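# Test pump bottles and tray the faulty ones

## Task

Five empty pump bottles stand on the table, and one or two of them have a broken pump: when the pump head is pushed down, it does not spring back up. Find them, set every faulty bottle in the grey tray, and leave every working bottle upright on the table outside the tray. The result only counts if it holds without the robot: at the end, open the grippers, pull the arms away, and make sure every object settles shortly after you finish. Nothing may be knocked or placed off the table.

## Robot and tools

Robot: two arms, left_arm and right_arm, each with a parallel gripper. Two cameras, cam_left_wrist and cam_right_wrist, each 504x504, arrive in that order with every result. Loose objects or a held part may occasionally get a short external tug or shove.

Scene frame: results report each gripper's end_effector_position in metres and end_effector_quat_wxyz in one common frame. The origin sits on the table top midway between the arms, +z is up, +x points out across the table, and left_arm is on the +y side. The arm names do not match image left or right. Printed positions can be slightly off, more so far from the base. The gripper's own axes: fingers point along +z, and the jaws open and close along y. The reported point is between the pads when closed; closed fingertips extend about 33 mm past it, fully open about 9 mm. Closing pushes the tips about 24 mm further out, so keep that clearance above the table.

Row layout (used by execute_actions and move): one flat list of 18 numbers, each in [-1, 1], always covering both arms. Order: left dx, dy, dz, rx, ry, rz, left position, force_limit, speed, then the same nine for the right arm. dx..rz are an offset, not a pose: a displacement from the gripper's measured pose at the start of the action, expressed in that gripper's own axes. 1.0 equals 0.6 m for dx/dy/dz and 180 degrees for rotation; rx, ry, rz form a single rotation vector. Gripper position: +1 fully open (140 mm), about -0.8 where the pads touch, -1 closes until blocked. force_limit: about 14 N at -1, 60 N at 0, 107 N at +1 (for parts up to 40 mm wide). speed: jaw gap rate of about 30 mm/s at -1, 140 at 0, 250 at +1. A 0 in these three is a real command, so repeat an arm's previous three values to leave its gripper unchanged.

execute_actions(actions): a list of actions; each action is a table of up to 15 rows, one per 1/30 s control step; a short table repeats its last row to fill 15 steps. Every row is an offset from the pose at the start of that action, not from the previous row. For the first action in a call, the start is the last pose a result showed in this scene. An empty list just returns state and images. Each step clips the commanded pose to within 70 mm and 16 degrees of the measured pose, and the arm follows via damped inverse kinematics, giving position priority over orientation. After an action the arm goes at most to its last clipped pose, so a long reach needs several actions. For an arm meant to stay still: in a reply's first call send the offset back to where it should be, afterwards zeros.

move(target, speed, blocking): target is one 18-number row as above; its offsets are measured from the pose in this scene's latest result that shows one. Each gripper follows a straight path; both paths finish together, lasting 0.5 to 10 s (cut off at 10 s). speed is top speed in m/s, 0.002 to 0.5, default 0.25; turning limited to twice that in rad/s. Gripper values are sent at the start. Paths do not avoid obstacles or the other arm; grippers lag, can drift and overshoot speed near full extension. Faster contact and targets deeper past contact press harder. blocking=false returns after 0.5 s while motion continues; until a result shows it ended, other moves and execute_actions are refused, so use wait or stop. The result adds a move: line with the ending (done, off_target, moving, held, fault) and any limits; if only one arm is named the other finished fine. limits=paced: the sent pose was clipped. limits=held: a check blocked steps, and the arm may then surge past speed.

wait(seconds): 0 to 10; arms hold their last command; returns early if a running move ends. stop(): brakes the running move; needs braking room; fingers keep moving. zoom_image(camera, region): region [x0, y0, x1, y1] in pixels of that camera's latest image, origin top-left, at most 504 by 504. finished_scene(scene): scene number 1 to 2; irreversible, ends the scene after the last command is held and reports success. Replying with no tool call ends everything.

Gripping: close with position -1 and confirm object_status 2. Codes: 0 moving, 1 blocked while opening, 2 blocked while closing, 3 reached target or pads met (a thin item might still be held). position_measured is in counts, 3 fully open to 230 pads touching, not linear. Stopped fingers stay until position changes by 0.01 or more, or the object slips. To squeeze harder during status 2, raise force_limit and switch position between -1 and -0.98.

Result lines: Hand target shows where the controller is driving each gripper. pose unreachable means the clearance check altered or blocked that arm's command. Joint ranges (rad): waist -2.744 to 2.744, shoulder -1.784 to 1.784, upper arm roll -2.901 to 2.901, elbow -3.042 to -0.152, forearm roll -2.807 to 2.807, wrist pitch 0.544 to 4.517, wrist roll -3.016 to 3.016. Load limits (N m): waist 35, shoulder 35, upper arm roll 32, elbow 30, forearm roll 12, wrist pitch 12, wrist roll 12, carried weight included. Hitting one freezes that arm 10 s and drops the rest of the call. MOTOR HOT warns of heating from holding loads; an OVER-TEMPERATURE FAULT brakes the arm until cool. The robot keeps holding the last command while you compose a reply.

Avoid: arms colliding or pushing each other, hard presses on bottles or table, dropping or slamming bottles, knocking anything off the table, and leaving anything supported by a gripper at the end.

Each tool is called after "Request:" as name([rows], argument=value, ...), one row to a line, values as JSON.

## Session

I'll start by looking at the current state of the scene.

Request:
execute_actions(actions=[])

Scene clock: 0.00 s.
left_arm: end_effector_position=(+0.0591, +0.7971, +0.2119) position_measured=3 object_status=3 end_effector_quat_wxyz=(+0.393, +0.890, -0.053, +0.223) | right_arm: end_effector_position=(+0.6034, -0.2391, +0.4145) position_measured=3 object_status=3 end_effector_quat_wxyz=(-0.002, +0.954, -0.300, +0.000)
Joint positions: left_arm=[ 1.615  0.659 -0.04  -1.291 -0.262  1.053  0.242] | right_arm=[-0.003 -0.003 -0.003 -1.571  0.003  1.571 -0.793]
Joint velocities: left_arm=[-0.001  0.     0.001  0.001  0.     0.    -0.   ] | right_arm=[ 0.     0.001 -0.    -0.001 -0.    -0.001 -0.   ]
Hand target (left_arm): +0.059, +0.797, +0.212; +0.393, +0.890, -0.053, +0.223
Hand target (right_arm): +0.603, -0.239, +0.415; -0.002, +0.954, -0.300, +0.000

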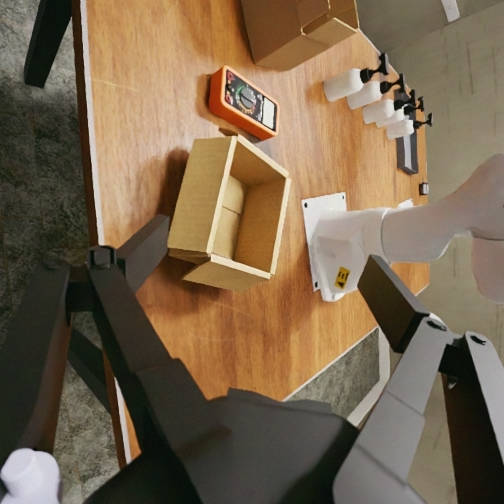

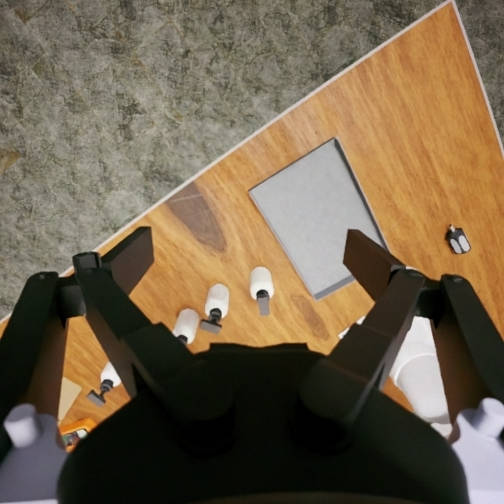

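Request:
zoom_image(camera="cam_right_wrist", region=[50, 230, 330, 460])

Request:
zoom_image(camera="cam_left_wrist", region=[300, 30, 460, 200])

Region (50, 230, 330, 460) of cam_right_wrist's 504x504 image, scaled by 1.800, with more detail than that image has; it fills the top 414 rows of this view, and the rest is white.

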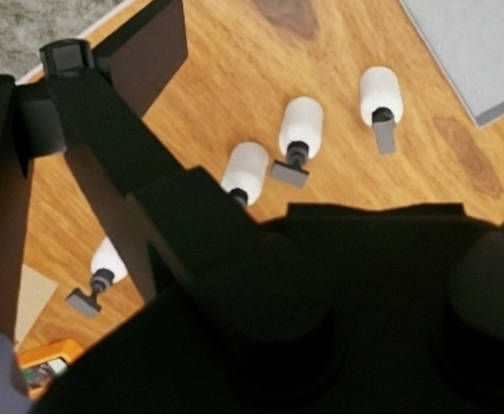

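Region (300, 30, 460, 200) of cam_left_wrist's 504x504 image, scaled by 2.965, with more detail than that image has; it fills the left 474 columns of this view, and the rest is white.

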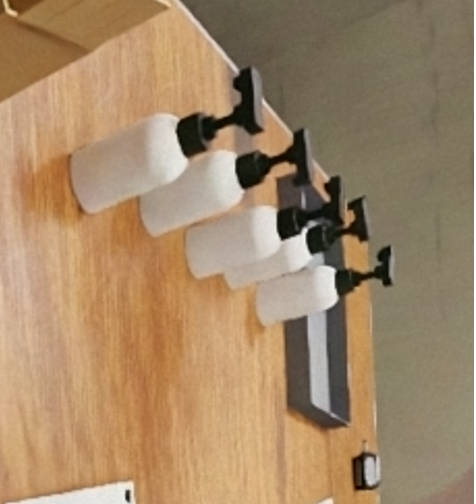

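Request:
move(target=[0,0,0,0,0,0,1,0,0, -0.3203,-0.0998,-0.0592,0,0,-0.194,1,0,0], speed=0.3)

Scene clock: 50.73 s.
left_arm: end_effector_position=(+0.0591, +0.7971, +0.2119) position_measured=3 object_status=3 end_effector_quat_wxyz=(+0.393, +0.890, -0.053, +0.223) | right_arm: end_effector_position=(+0.4823, -0.0795, +0.4493) position_measured=3 object_status=3 end_effector_quat_wxyz=(-0.001, +1.000, -0.007, +0.002)
Joint positions: left_arm=[ 1.615  0.659 -0.04  -1.291 -0.262  1.053  0.242] | right_arm=[ 0.201 -0.172  0.143 -1.671  0.023  1.505 -1.04 ]
Joint velocities: left_arm=[-0.001  0.001 -0.002 -0.    -0.001 -0.     0.002] | right_arm=[-0.001 -0.001  0.    -0.     0.001 -0.002 -0.029]
Hand target (left_arm): +0.059, +0.797, +0.212; +0.393, +0.890, -0.053, +0.223
Hand target (right_arm): +0.481, -0.079, +0.450; -0.002, +1.000, -0.000, +0.000
Off the commanded pose (left_arm): 0.000 m, 0 deg.
Off the commanded pose (right_arm): 0.002 m, 1 deg.
move: done

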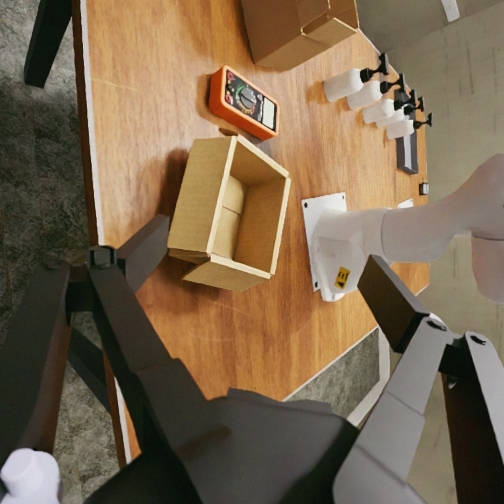

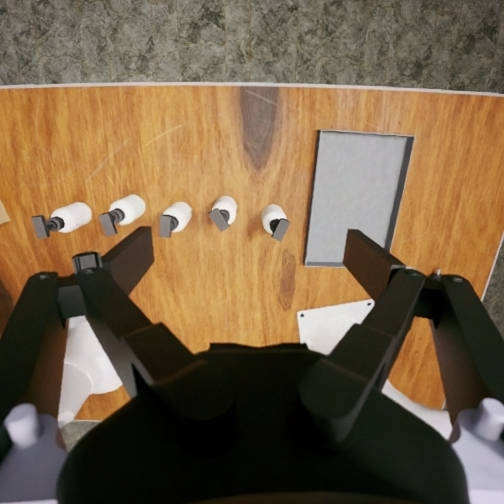

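Request:
zoom_image(camera="cam_right_wrist", region=[20, 170, 310, 260])

Request:
zoom_image(camera="cam_right_wrist", region=[280, 110, 460, 350])

Region (20, 170, 310, 260) of cam_right_wrist's 504x504 image, scaled by 1.738, with more detail than that image has; it fills the top 156 rows of this view, and the rest is white.

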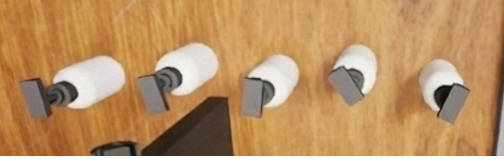

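Region (280, 110, 460, 350) of cam_right_wrist's 504x504 image, scaled by 2.100, with more detail than that image has; it fills the left 378 columns of this view, and the rest is white.

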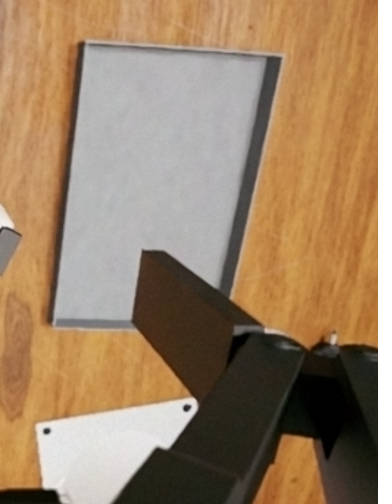

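Request:
move(target=[0.5937,0.6477,0.5965,0.2605,-0.1478,-0.0351,-1,0,0.5, -0.169,0.0965,0.249,0,0,-0.0045,-1,0,0.5], speed=0.3)

Scene clock: 126.87 s.
left_arm: end_effector_position=(+0.3983, +0.3003, +0.3996) position_measured=233 object_status=3 end_effector_quat_wxyz=(+0.001, +1.000, -0.010, -0.007) | right_arm: end_effector_position=(+0.3805, -0.1363, +0.2995) position_measured=233 object_status=3 end_effector_quat_wxyz=(+0.001, +1.000, -0.001, +0.002)
Joint positions: left_arm=[ 1.439 -1.303 -0.716 -2.082 -0.813  1.03  -0.691] | right_arm=[ 0.227 -0.579  0.121 -2.42   0.065  1.846 -1.083]
Joint velocities: left_arm=[ 0.    -0.     0.     0.    -0.003 -0.008 -0.026] | right_arm=[-0.001 -0.    -0.001 -0.001 -0.     0.     0.001]
Hand target (left_arm): +0.399, +0.299, +0.400; +0.002, +1.000, -0.004, -0.006
Hand target (right_arm): +0.381, -0.135, +0.299; -0.001, +1.000, +0.000, +0.002
Off the commanded pose (left_arm): 0.020 m, 1 deg.
Off the commanded pose (right_arm): 0.000 m, 0 deg.
move: off_target (left_arm)

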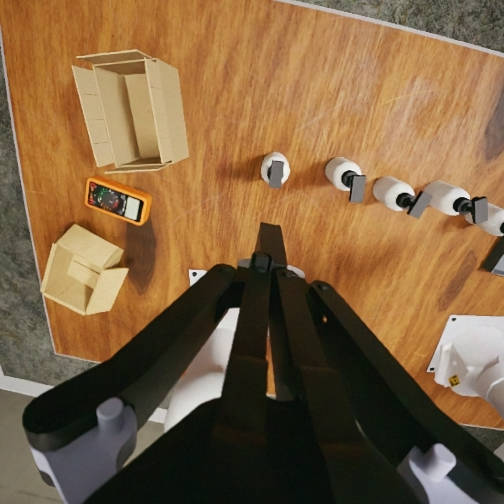

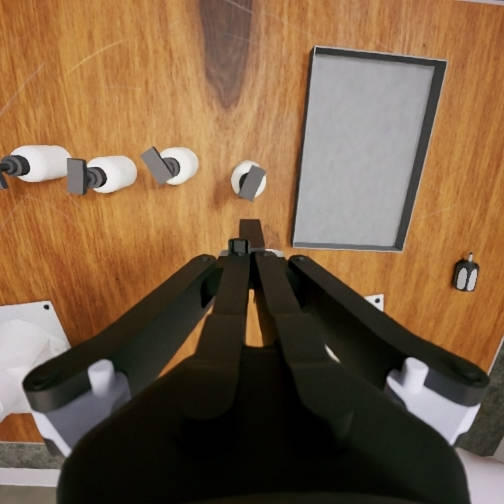

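Request:
zoom_image(camera="cam_right_wrist", region=[130, 130, 310, 270])

Request:
zoom_image(camera="cam_left_wrist", region=[230, 130, 450, 290])

Region (130, 130, 310, 270) of cam_right_wrist's 504x504 image, scaled by 2.800, with more detail than that image has.

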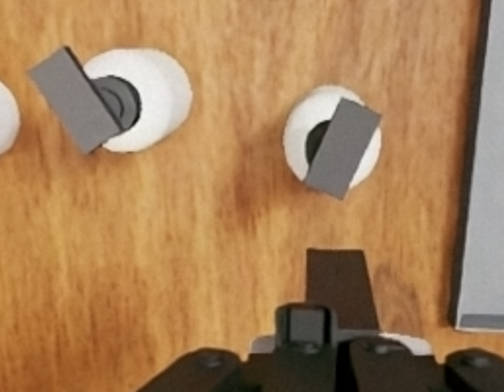

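Region (230, 130, 450, 290) of cam_left_wrist's 504x504 image, scaled by 2.291, with more detail than that image has; it fills the top 367 rows of this view, and the rest is white.

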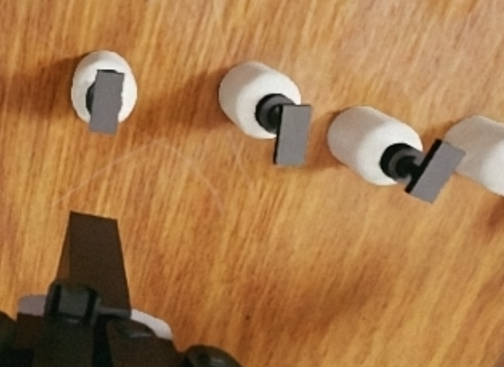

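Request:
zoom_image(camera="cam_right_wrist", region=[0, 130, 150, 210])

Region (0, 130, 150, 210) of cam_right_wrist's 504x504 image, scaled by 3.360, with more detail than that image has; it fills the top 269 rows of this view, and the rest is white.

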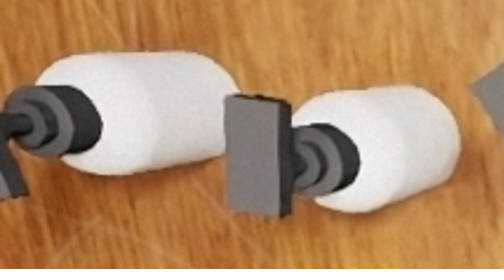

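Request:
move(target=[0,0,0.1667,0,0,0,-1,0,0.5, 0,0,0.0833,0,0,0,-1,0,0.5], speed=0.25)

Scene clock: 223.63 s.
left_arm: end_effector_position=(+0.3956, +0.3022, +0.3010) position_measured=233 object_status=3 end_effector_quat_wxyz=(+0.002, +1.000, -0.005, -0.008) | right_arm: end_effector_position=(+0.3808, -0.1383, +0.2506) position_measured=233 object_status=3 end_effector_quat_wxyz=(+0.003, +1.000, -0.001, +0.001)
Joint positions: left_arm=[ 1.37  -1.479 -0.833 -2.345 -0.933  1.13  -0.666] | right_arm=[ 0.23  -0.558  0.125 -2.53   0.065  1.975 -1.083]
Joint velocities: left_arm=[-0.002 -0.    -0.001  0.    -0.003  0.012  0.01 ] | right_arm=[-0.    -0.002 -0.     0.    -0.001  0.013 -0.001]
Hand target (left_arm): +0.397, +0.303, +0.300; +0.001, +1.000, -0.009, -0.006
Hand target (right_arm): +0.381, -0.137, +0.249; +0.001, +1.000, -0.001, +0.002
Off the commanded pose (left_arm): 0.003 m, 1 deg.
Off the commanded pose (right_arm): 0.002 m, 0 deg.
move: done

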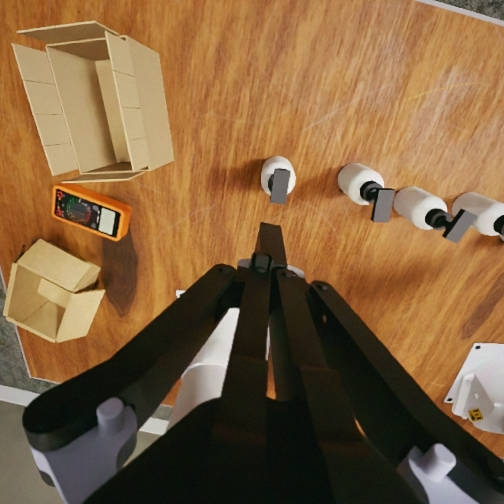

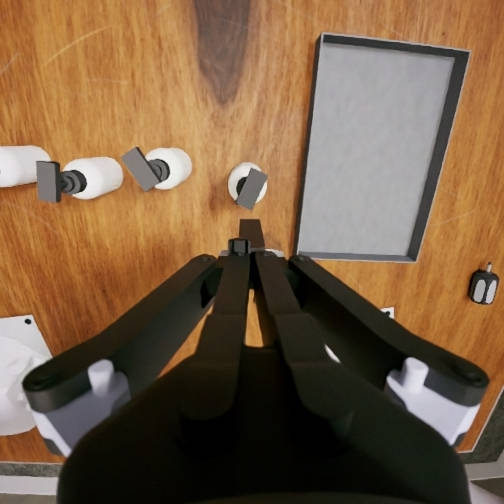

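Request:
zoom_image(camera="cam_right_wrist", region=[110, 130, 310, 270])

Request:
zoom_image(camera="cam_right_wrist", region=[0, 130, 150, 210])

Request:
zoom_image(camera="cam_left_wrist", region=[230, 130, 450, 290])

Region (110, 130, 310, 270) of cam_right_wrist's 504x504 image, scaled by 2.520, with more detail than that image has; it fills the top 353 rows of this view, and the rest is white.

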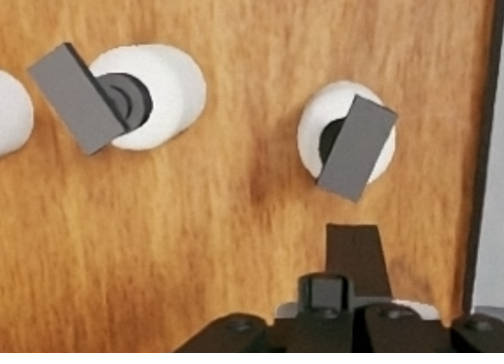

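Region (0, 130, 150, 210) of cam_right_wrist's 504x504 image, scaled by 3.360, with more detail than that image has; it fills the top 269 rows of this view, and the rest is white.

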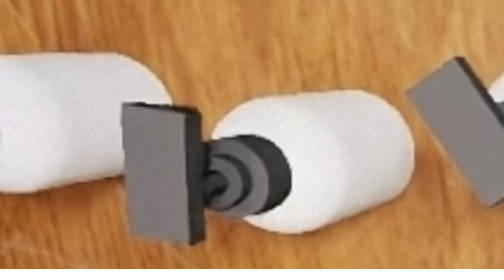

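Region (230, 130, 450, 290) of cam_left_wrist's 504x504 image, scaled by 2.291, with more detail than that image has; it fills the top 367 rows of this view, and the rest is white.

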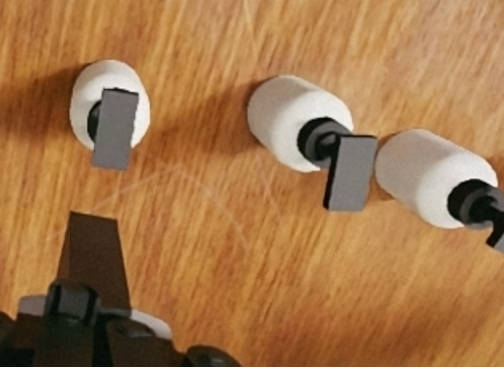

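Request:
move(target=[-0.0866,-0.912,-0.084,0.0013,0.0051,-0.0032,-1,0,0.5, 0.027,-0.002,0.093,0.0019,-0.0006,-0.0006,-1,0,0.5], speed=0.35)

Scene clock: 284.20 s.
left_arm: end_effector_position=(+0.3458, +0.8431, +0.3559) position_measured=233 object_status=3 end_effector_quat_wxyz=(-0.020, +1.000, +0.001, +0.005) | right_arm: end_effector_position=(+0.3963, -0.1364, +0.1960) position_measured=233 object_status=3 end_effector_quat_wxyz=(-0.001, +1.000, -0.002, -0.000)
Joint positions: left_arm=[ 2.727 -0.435 -1.569 -1.64  -0.437  1.674 -0.244] | right_arm=[ 0.223 -0.455  0.121 -2.595  0.065  2.142 -1.094]
Joint velocities: left_arm=[ 0.006  0.012 -0.011 -0.     0.023  0.015 -0.014] | right_arm=[-0.001  0.    -0.002  0.     0.     0.005 -0.003]
Hand target (left_arm): +0.345, +0.846, +0.358; -0.024, +1.000, +0.005, +0.005
Hand target (right_arm): +0.397, -0.138, +0.195; +0.000, +1.000, -0.001, +0.001
Off the commanded pose (left_arm): 0.010 m, 2 deg.
Off the commanded pose (right_arm): 0.002 m, 0 deg.
joint sent to its limit (left arm) — the command would take joint 1 (waist) past its upper limit, so that joint was sent only as far as its limit.
move: off_target (left_arm)

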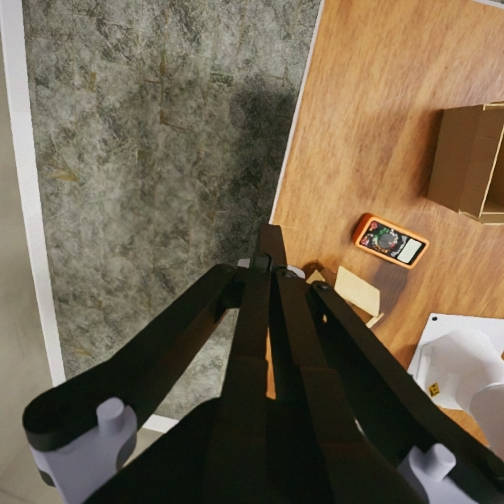

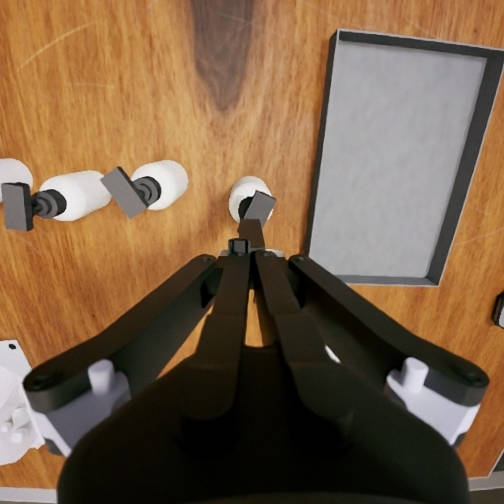

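Request:
zoom_image(camera="cam_right_wrist", region=[190, 150, 310, 270])

Request:
zoom_image(camera="cam_right_wrist", region=[0, 140, 200, 250])

Region (190, 150, 310, 270) of cam_right_wrist's 504x504 image, scaled by 4.200, with more detail than that image has.

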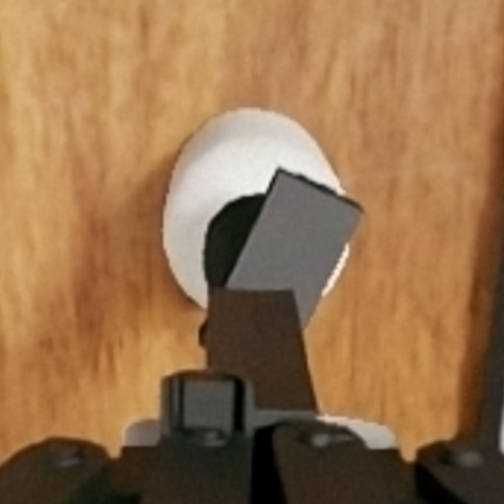

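Region (0, 140, 200, 250) of cam_right_wrist's 504x504 image, scaled by 2.520, with more detail than that image has; it fills the top 277 rows of this view, and the rest is white.

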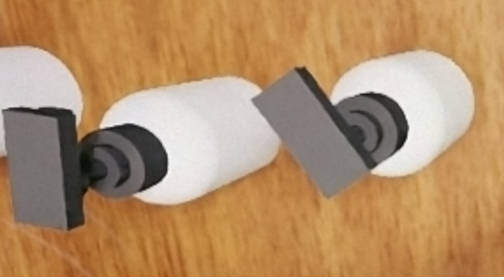

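Request:
move(target=[0.1237,0.4385,0.043,-0.0127,-0.0032,0.5,-1,0,0.5, 0,0,0.06,0,0,0,-1,0,0.5], speed=0.4)

Scene clock: 364.03 s.
left_arm: end_effector_position=(+0.4183, +0.5817, +0.3169) position_measured=233 object_status=3 end_effector_quat_wxyz=(-0.002, -0.713, +0.701, +0.016) | right_arm: end_effector_position=(+0.3986, -0.1361, +0.1634) position_measured=233 object_status=3 end_effector_quat_wxyz=(-0.002, +1.000, -0.002, +0.002)
Joint positions: left_arm=[ 1.298 -0.48  -0.729 -2.169 -0.286  1.785  0.817] | right_arm=[ 0.223 -0.406  0.124 -2.646  0.065  2.248 -1.095]
Joint velocities: left_arm=[-0.001  0.001 -0.    -0.    -0.     0.003  0.028] | right_arm=[-0.001 -0.001 -0.    -0.001 -0.002 -0.     0.   ]
Hand target (left_arm): +0.417, +0.583, +0.316; +0.002, +0.708, -0.706, -0.017
Hand target (right_arm): +0.396, -0.137, +0.160; -0.000, +1.000, -0.003, -0.000
Off the commanded pose (left_arm): 0.004 m, 1 deg.
Off the commanded pose (right_arm): 0.004 m, 0 deg.
move: off_target (left_arm, right_arm)

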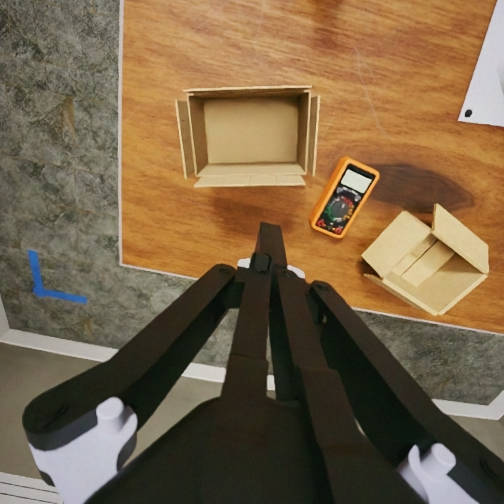

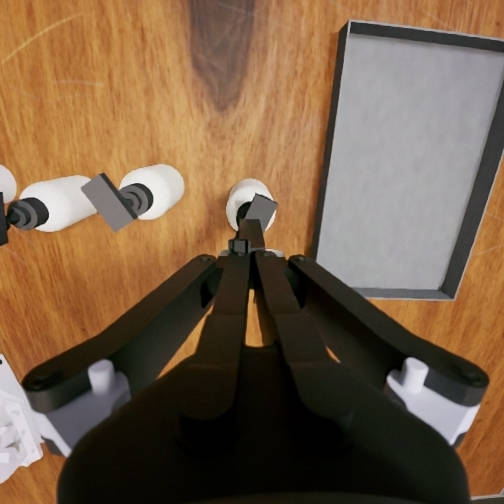

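Request:
zoom_image(camera="cam_right_wrist", region=[190, 150, 310, 270])

Request:
zoom_image(camera="cam_right_wrist", region=[0, 140, 200, 250])

Region (190, 150, 310, 270) of cam_right_wrist's 504x504 image, scaled by 4.200, with more detail than that image has.

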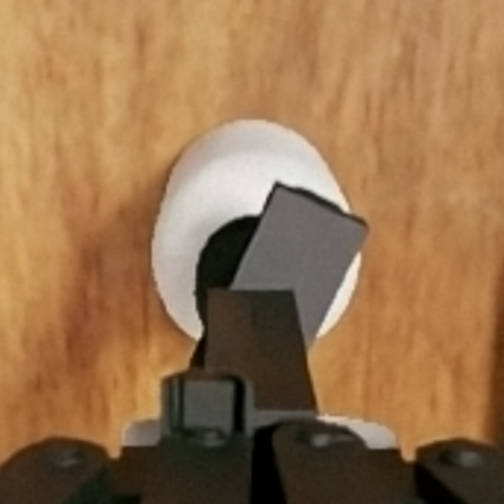

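Region (0, 140, 200, 250) of cam_right_wrist's 504x504 image, scaled by 2.520, with more detail than that image has; it fills the top 277 rows of this view, and the rest is white.

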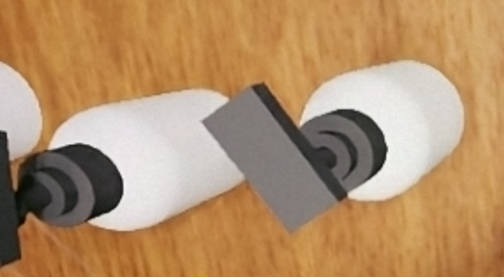

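Request:
move(target=[0.6975,0.0052,0.1478,0.0113,-0.0014,0.5053,-1,0,0.5, 0,0,0.0133,0,0,0,-1,0,0.5], speed=0.4)

Scene clock: 418.60 s.
left_arm: end_effector_position=(+0.4143, +0.1755, +0.2093) position_measured=233 object_status=3 end_effector_quat_wxyz=(-0.011, -0.009, +1.000, +0.007) | right_arm: end_effector_position=(+0.4010, -0.1350, +0.1592) position_measured=233 object_status=3 end_effector_quat_wxyz=(-0.004, +1.000, -0.003, +0.005)
Joint positions: left_arm=[ 0.256 -0.556 -0.74  -2.499 -0.395  2.011  1.475] | right_arm=[ 0.223 -0.397  0.124 -2.652  0.065  2.27  -1.095]
Joint velocities: left_arm=[-0.002  0.001  0.001 -0.001  0.002  0.007  0.026] | right_arm=[ 0.001 -0.001 -0.001  0.001  0.     0.     0.001]
Hand target (left_arm): +0.416, +0.175, +0.210; -0.008, -0.001, +1.000, +0.007
Hand target (right_arm): +0.399, -0.136, +0.155; -0.002, +1.000, -0.002, +0.002
Off the commanded pose (left_arm): 0.016 m, 2 deg.
Off the commanded pose (right_arm): 0.005 m, 0 deg.
move: off_target (left_arm, right_arm)

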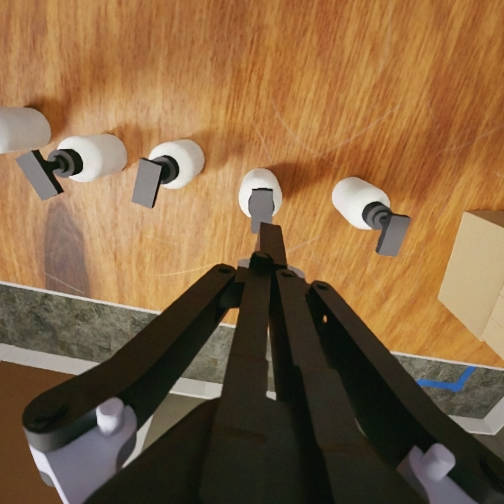

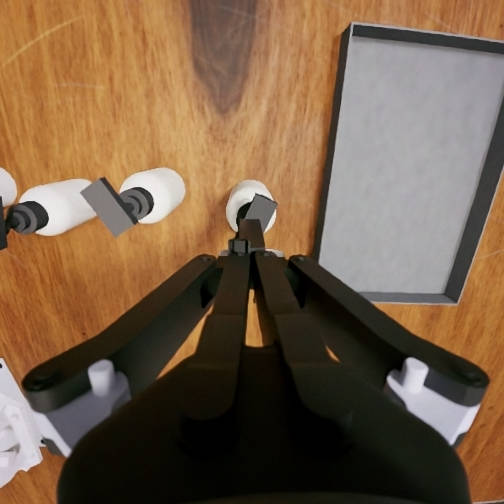

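Request:
zoom_image(camera="cam_right_wrist", region=[190, 150, 310, 270])

Request:
zoom_image(camera="cam_left_wrist", region=[210, 150, 330, 270])

Request:
zoom_image(camera="cam_left_wrist", region=[0, 90, 220, 230])

Region (190, 150, 310, 270) of cam_right_wrist's 504x504 image, scaled by 4.200, with more detail than that image has.

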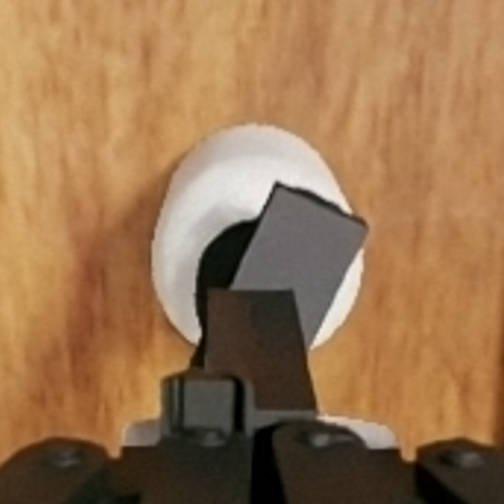

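Region (210, 150, 330, 270) of cam_left_wrist's 504x504 image, scaled by 4.200, with more detail than that image has.

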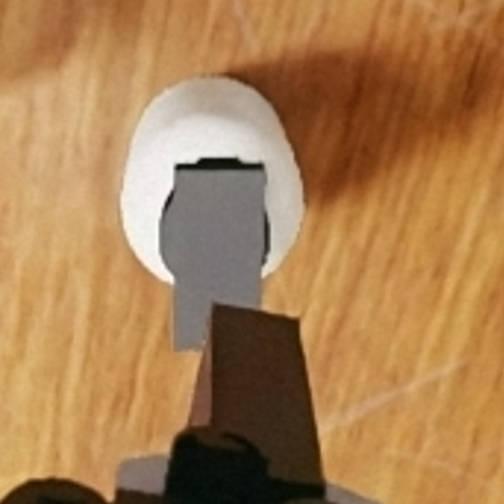

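Region (0, 90, 220, 230) of cam_left_wrist's 504x504 image, scaled by 2.291, with more detail than that image has; it fills the top 321 rows of this view, and the rest is white.

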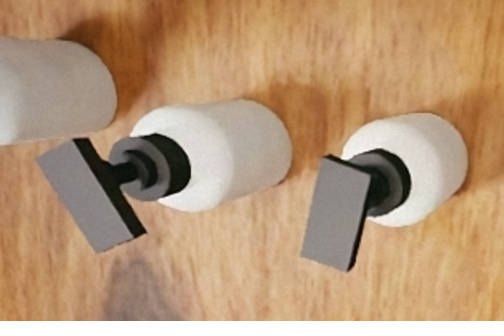

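Request:
move(target=[0.005,-0.0117,0.04,0.0045,-0.007,0.0057,-1,0,0.5, -0.003,0,0.0167,-0.0025,-0.0032,-0.0019,-1,0,0.5], speed=0.05)

Scene clock: 447.50 s.
left_arm: end_effector_position=(+0.4115, +0.1704, +0.1865) position_measured=233 object_status=3 end_effector_quat_wxyz=(-0.000, -0.003, +1.000, +0.002) | right_arm: end_effector_position=(+0.4058, -0.1318, +0.1584) position_measured=233 object_status=3 end_effector_quat_wxyz=(-0.007, +1.000, -0.002, +0.010)
Joint positions: left_arm=[ 0.233 -0.552 -0.757 -2.561 -0.425  2.097  1.487] | right_arm=[ 0.223 -0.385  0.125 -2.647  0.065  2.288 -1.095]
Joint velocities: left_arm=[-0.004  0.002  0.002  0.    -0.001  0.014 -0.   ] | right_arm=[-0.001  0.001 -0.     0.001  0.     0.003 -0.001]
Hand target (left_arm): +0.411, +0.170, +0.185; -0.000, -0.000, +1.000, +0.001
Hand target (right_arm): +0.399, -0.135, +0.149; -0.000, +1.000, +0.000, +0.000
Off the commanded pose (left_arm): 0.002 m, 0 deg.
Off the commanded pose (right_arm): 0.012 m, 1 deg.
move: off_target (right_arm)

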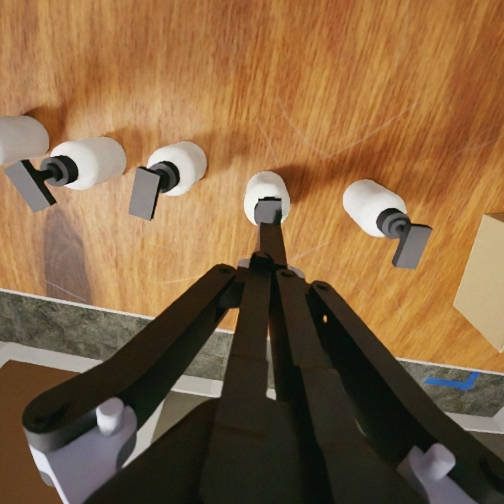

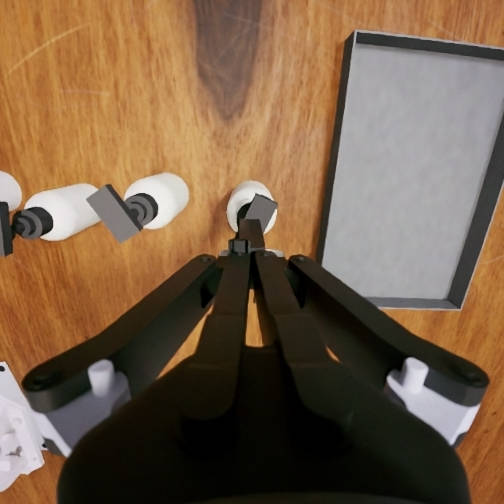

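Request:
move(target=[0,0,0.054,0,0,0,-1,0,0.5, 0,0,-0.075,-0.0045,-0.0064,-0.0013,-1,0,0.5], speed=0.06)

Scene clock: 453.17 s.
left_arm: end_effector_position=(+0.4136, +0.1707, +0.1574) position_measured=233 object_status=3 end_effector_quat_wxyz=(+0.002, +0.001, +1.000, +0.004) | right_arm: end_effector_position=(+0.4045, -0.1304, +0.2024) position_measured=233 object_status=3 end_effector_quat_wxyz=(-0.001, +1.000, -0.001, +0.000)
Joint positions: left_arm=[ 0.247 -0.501 -0.801 -2.602 -0.428  2.194  1.485] | right_arm=[ 0.221 -0.431  0.124 -2.558  0.064  2.131 -1.095]
Joint velocities: left_arm=[-0.001  0.     0.    -0.001 -0.001  0.008 -0.002] | right_arm=[-0.    -0.    -0.     0.002 -0.001 -0.012  0.002]
Hand target (left_arm): +0.412, +0.171, +0.154; -0.000, -0.003, +1.000, +0.003
Hand target (right_arm): +0.405, -0.132, +0.203; +0.000, +1.000, +0.000, -0.000
Off the commanded pose (left_arm): 0.004 m, 1 deg.
Off the commanded pose (right_arm): 0.002 m, 0 deg.
move: off_target (left_arm)

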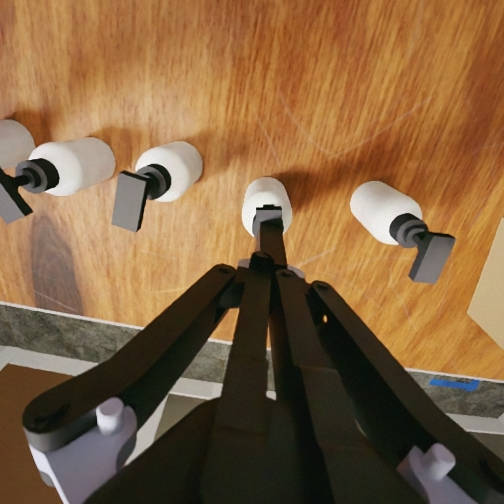

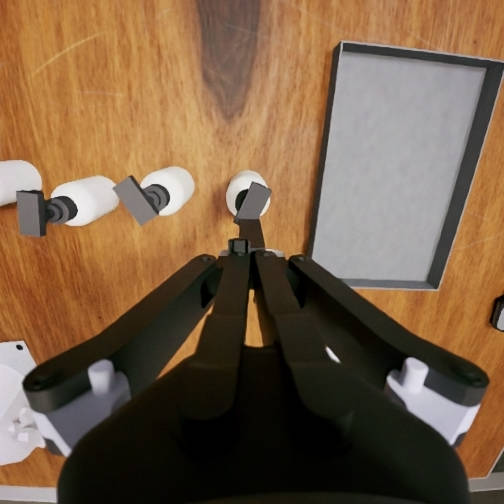

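Request:
zoom_image(camera="cam_right_wrist", region=[190, 150, 310, 270])

Request:
zoom_image(camera="cam_left_wrist", region=[210, 150, 330, 270])

Region (190, 150, 310, 270) of cam_right_wrist's 504x504 image, scaled by 4.200, with more detail than that image has.

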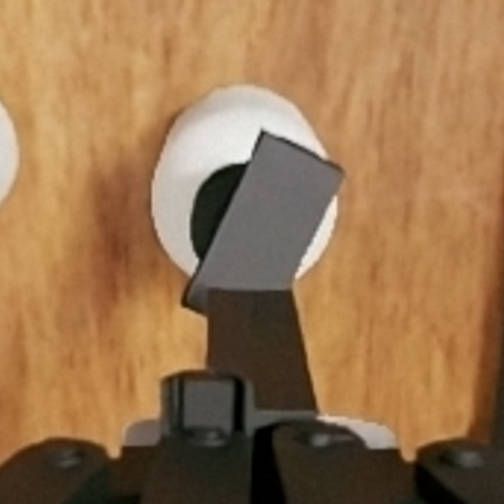

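Region (210, 150, 330, 270) of cam_left_wrist's 504x504 image, scaled by 4.200, with more detail than that image has.

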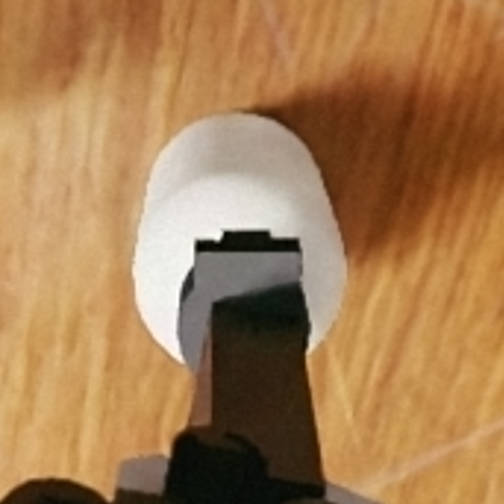

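Request:
move(target=[0.003,0,0.0123,0.0025,0.0013,0,-1,0,0.5, 0.0225,-0.092,0,0,0,0,-1,0,0.5], speed=0.15)

Scene clock: 460.97 s.
left_arm: end_effector_position=(+0.4151, +0.1706, +0.1538) position_measured=233 object_status=3 end_effector_quat_wxyz=(+0.004, -0.000, +1.000, +0.001) | right_arm: end_effector_position=(+0.4173, -0.0773, +0.2019) position_measured=233 object_status=3 end_effector_quat_wxyz=(+0.001, +1.000, +0.006, -0.001)
Joint positions: left_arm=[ 0.246 -0.492 -0.801 -2.609 -0.431  2.213  1.486] | right_arm=[ 0.237 -0.303  0.197 -2.44   0.069  2.139 -1.021]
Joint velocities: left_arm=[-0.     0.001  0.001  0.001 -0.     0.001  0.002] | right_arm=[0.    0.002 0.001 0.001 0.    0.001 0.028]
Hand target (left_arm): +0.412, +0.171, +0.150; +0.000, +0.001, +1.000, -0.000
Hand target (right_arm): +0.418, -0.075, +0.203; -0.001, +1.000, -0.001, +0.000
Off the commanded pose (left_arm): 0.005 m, 1 deg.
Off the commanded pose (right_arm): 0.002 m, 1 deg.
move: off_target (left_arm)

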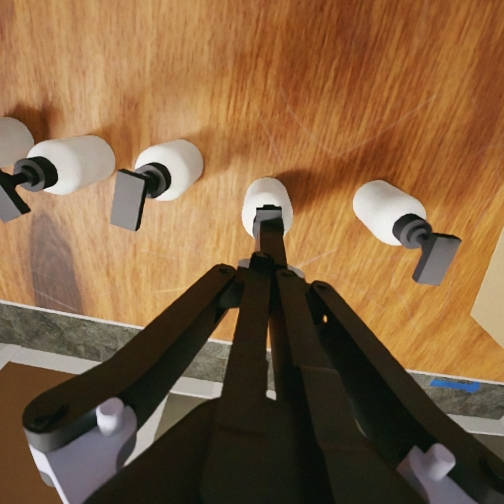

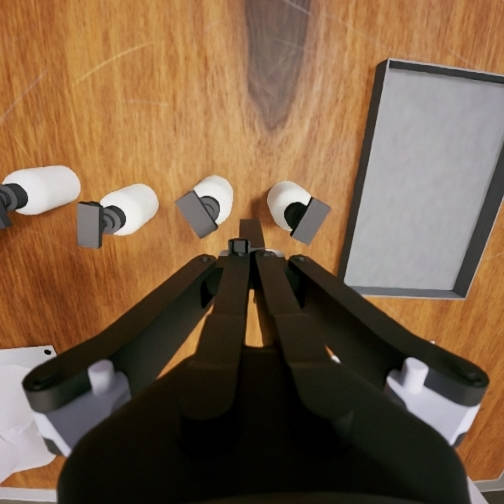

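Request:
zoom_image(camera="cam_right_wrist", region=[160, 150, 340, 270])

Request:
zoom_image(camera="cam_right_wrist", region=[0, 150, 180, 270])

Request:
zoom_image(camera="cam_left_wrist", region=[330, 160, 480, 300])

Region (160, 150, 340, 270) of cam_right_wrist's 504x504 image, scaled by 2.800, with more detail than that image has.

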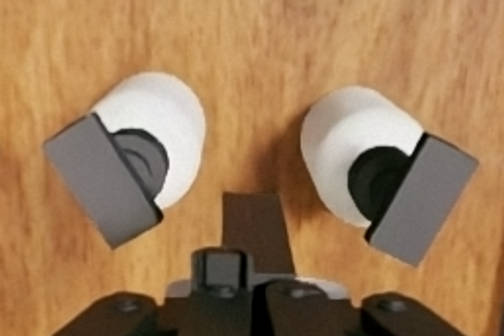

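Region (0, 150, 180, 270) of cam_right_wrist's 504x504 image, scaled by 2.800, with more detail than that image has.

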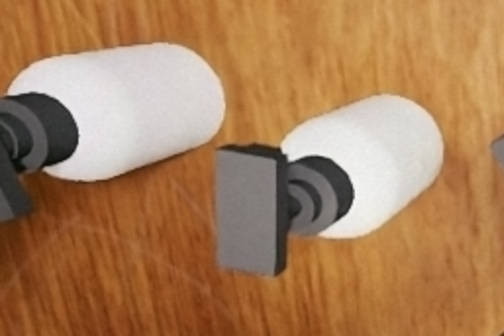

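Region (330, 160, 480, 300) of cam_left_wrist's 504x504 image, scaled by 3.360, with more detail than that image has; it fills the top 470 rows of this view, and the rest is white.

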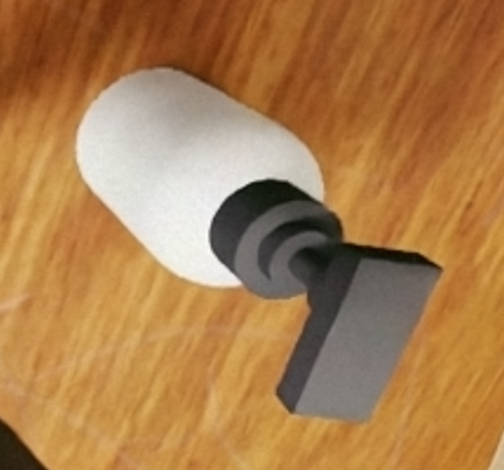

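Request:
move(target=[0.004,0,0.0113,0,0.0025,0,-1,0,0.5, 0.002,-0.03,0,0.0006,0.0006,0.0038,-1,0,0.5], speed=0.1)

Request:
move(target=[0,0,-0.07,0,0,0,-1,0,0.5, 0,-0.043,0.012,0,0,0,-1,0,0.5], speed=0.1)

Scene clock: 487.93 s.
left_arm: end_effector_position=(+0.4179, +0.1694, +0.1533) position_measured=233 object_status=3 end_effector_quat_wxyz=(+0.008, +0.001, +1.000, +0.000) | right_arm: end_effector_position=(+0.4175, -0.0615, +0.2013) position_measured=233 object_status=3 end_effector_quat_wxyz=(+0.001, +1.000, +0.005, -0.001)
Joint positions: left_arm=[ 0.247 -0.488 -0.804 -2.609 -0.431  2.225  1.486] | right_arm=[ 0.242 -0.272  0.22  -2.41   0.069  2.14  -0.99 ]
Joint velocities: left_arm=[-0.001  0.001 -0.001 -0.    -0.001  0.006 -0.   ] | right_arm=[-0.001  0.003  0.004  0.003 -0.    -0.     0.021]
Hand target (left_arm): +0.413, +0.171, +0.147; +0.000, -0.000, +1.000, +0.001
Hand target (right_arm): +0.418, -0.059, +0.202; -0.000, +1.000, +0.000, +0.000
Off the commanded pose (left_arm): 0.008 m, 1 deg.
Off the commanded pose (right_arm): 0.002 m, 1 deg.
move: off_target (left_arm)

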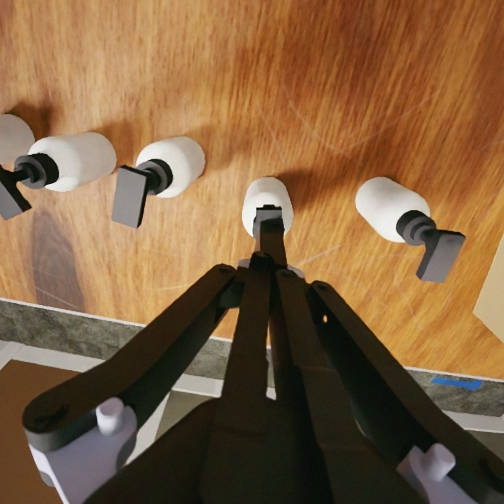

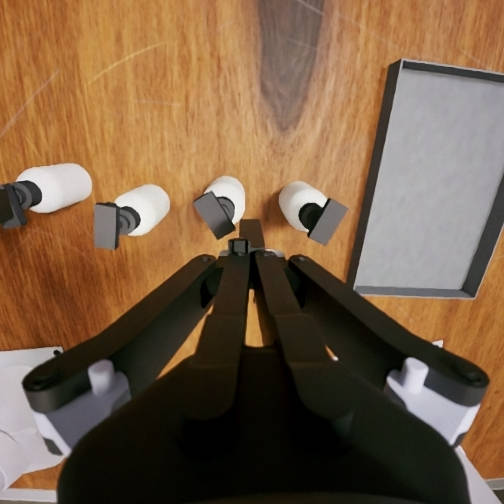

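Scene clock: 488.97 s.
left_arm: end_effector_position=(+0.4169, +0.1682, +0.1937) position_measured=233 object_status=3 end_effector_quat_wxyz=(+0.008, -0.003, +1.000, -0.002) | right_arm: end_effector_position=(+0.4156, -0.0366, +0.1934) position_measured=233 object_status=3 end_effector_quat_wxyz=(+0.002, +1.000, +0.007, -0.004)
Joint positions: left_arm=[ 0.222 -0.557 -0.742 -2.554 -0.425  2.101  1.487] | right_arm=[ 0.249 -0.217  0.257 -2.374  0.069  2.155 -0.95 ]
Joint velocities: left_arm=[-0.002 -0.001  0.001  0.001  0.    -0.011  0.   ] | right_arm=[ 0.    -0.    -0.001  0.001 -0.001 -0.     0.013]
Hand target (left_arm): +0.417, +0.168, +0.195; +0.008, +0.001, +1.000, -0.001
Hand target (right_arm): +0.417, -0.036, +0.194; +0.001, +1.000, +0.005, -0.001
Off the commanded pose (left_arm): 0.002 m, 0 deg.
Off the commanded pose (right_arm): 0.002 m, 0 deg.
move: done

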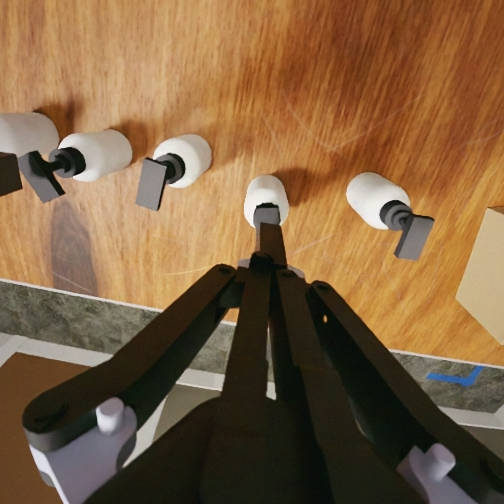

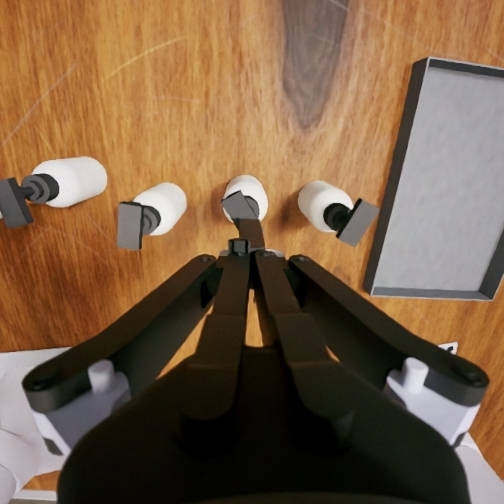

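Request:
zoom_image(camera="cam_right_wrist", region=[190, 150, 310, 270])

Request:
zoom_image(camera="cam_right_wrist", region=[0, 140, 200, 260])

Request:
zoom_image(camera="cam_left_wrist", region=[230, 150, 450, 290])

Region (190, 150, 310, 270) of cam_right_wrist's 504x504 image, scaled by 4.200, with more detail than that image has.

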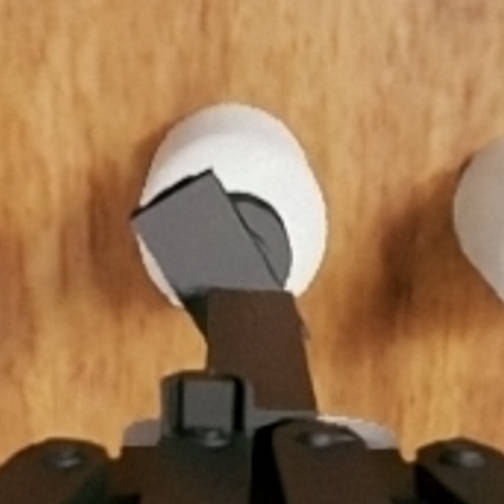

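Region (0, 140, 200, 260) of cam_right_wrist's 504x504 image, scaled by 2.520, with more detail than that image has; it fills the top 302 rows of this view, and the rest is white.

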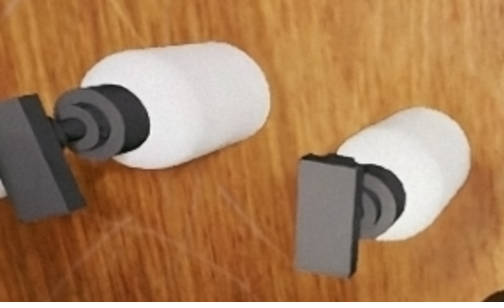

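Region (230, 150, 450, 290) of cam_left_wrist's 504x504 image, scaled by 2.291, with more detail than that image has; it fills the top 321 rows of this view, and the rest is white.

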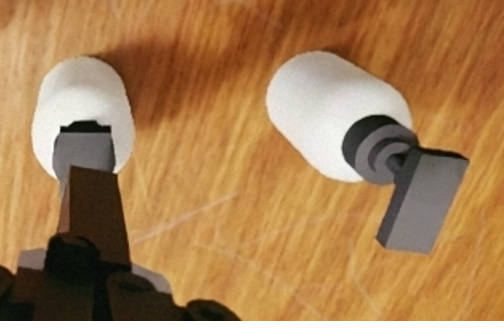

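Request:
move(target=[0.032,0.218,0,-0.0013,0.0051,0.0019,-1,0,0.5, 0.007,-0.007,0.0657,0.0013,0.0025,0.0045,-1,0,0.5], speed=0.17)

Scene clock: 501.83 s.
left_arm: end_effector_position=(+0.3985, +0.2945, +0.1946) position_measured=233 object_status=3 end_effector_quat_wxyz=(+0.003, -0.006, +1.000, -0.005) | right_arm: end_effector_position=(+0.4222, -0.0307, +0.1590) position_measured=233 object_status=3 end_effector_quat_wxyz=(-0.004, +1.000, +0.001, +0.003)
Joint positions: left_arm=[ 0.217 -0.639 -0.442 -2.691 -0.308  2.085  1.708] | right_arm=[ 0.249 -0.157  0.264 -2.413  0.056  2.271 -0.925]
Joint velocities: left_arm=[-0.004  0.001  0.004 -0.     0.006  0.     0.025] | right_arm=[-0.001  0.    -0.     0.     0.     0.003  0.004]
Hand target (left_arm): +0.397, +0.295, +0.193; +0.001, +0.001, +1.000, -0.004
Hand target (right_arm): +0.420, -0.033, +0.154; -0.000, +1.000, +0.000, +0.000
Off the commanded pose (left_arm): 0.005 m, 1 deg.
Off the commanded pose (right_arm): 0.006 m, 1 deg.
move: off_target (left_arm, right_arm)

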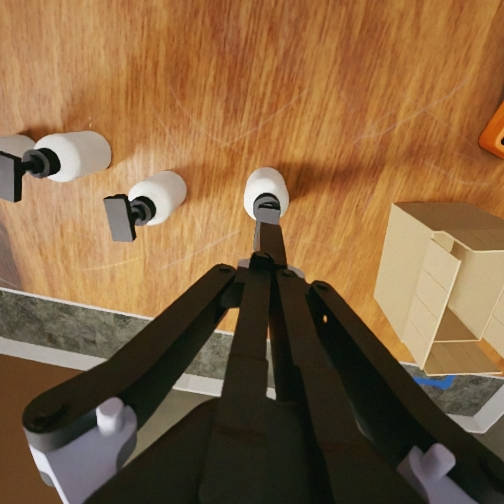

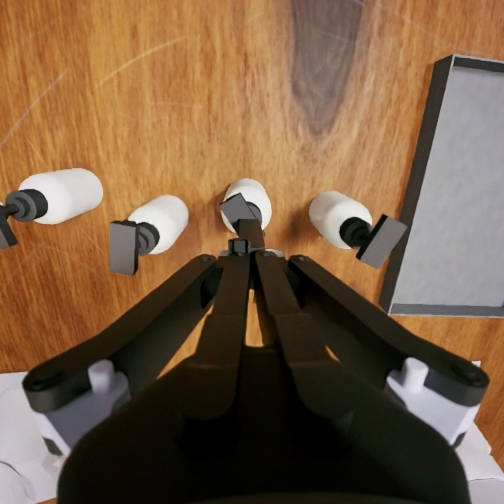

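Request:
zoom_image(camera="cam_left_wrist", region=[210, 150, 330, 270])

Request:
zoom_image(camera="cam_right_wrist", region=[90, 150, 300, 290])

Region (210, 150, 330, 270) of cam_left_wrist's 504x504 image, scaled by 4.200, with more detail than that image has.

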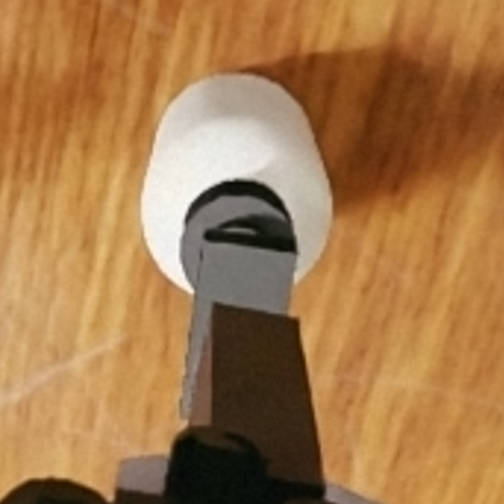

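Region (90, 150, 300, 290) of cam_right_wrist's 504x504 image, scaled by 2.400, with more detail than that image has.

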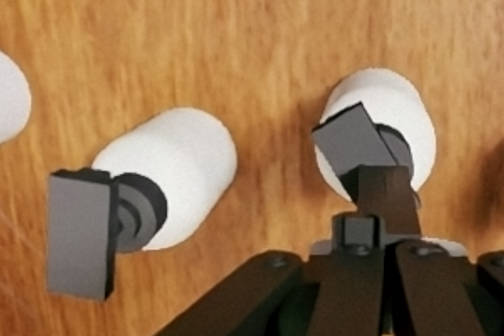

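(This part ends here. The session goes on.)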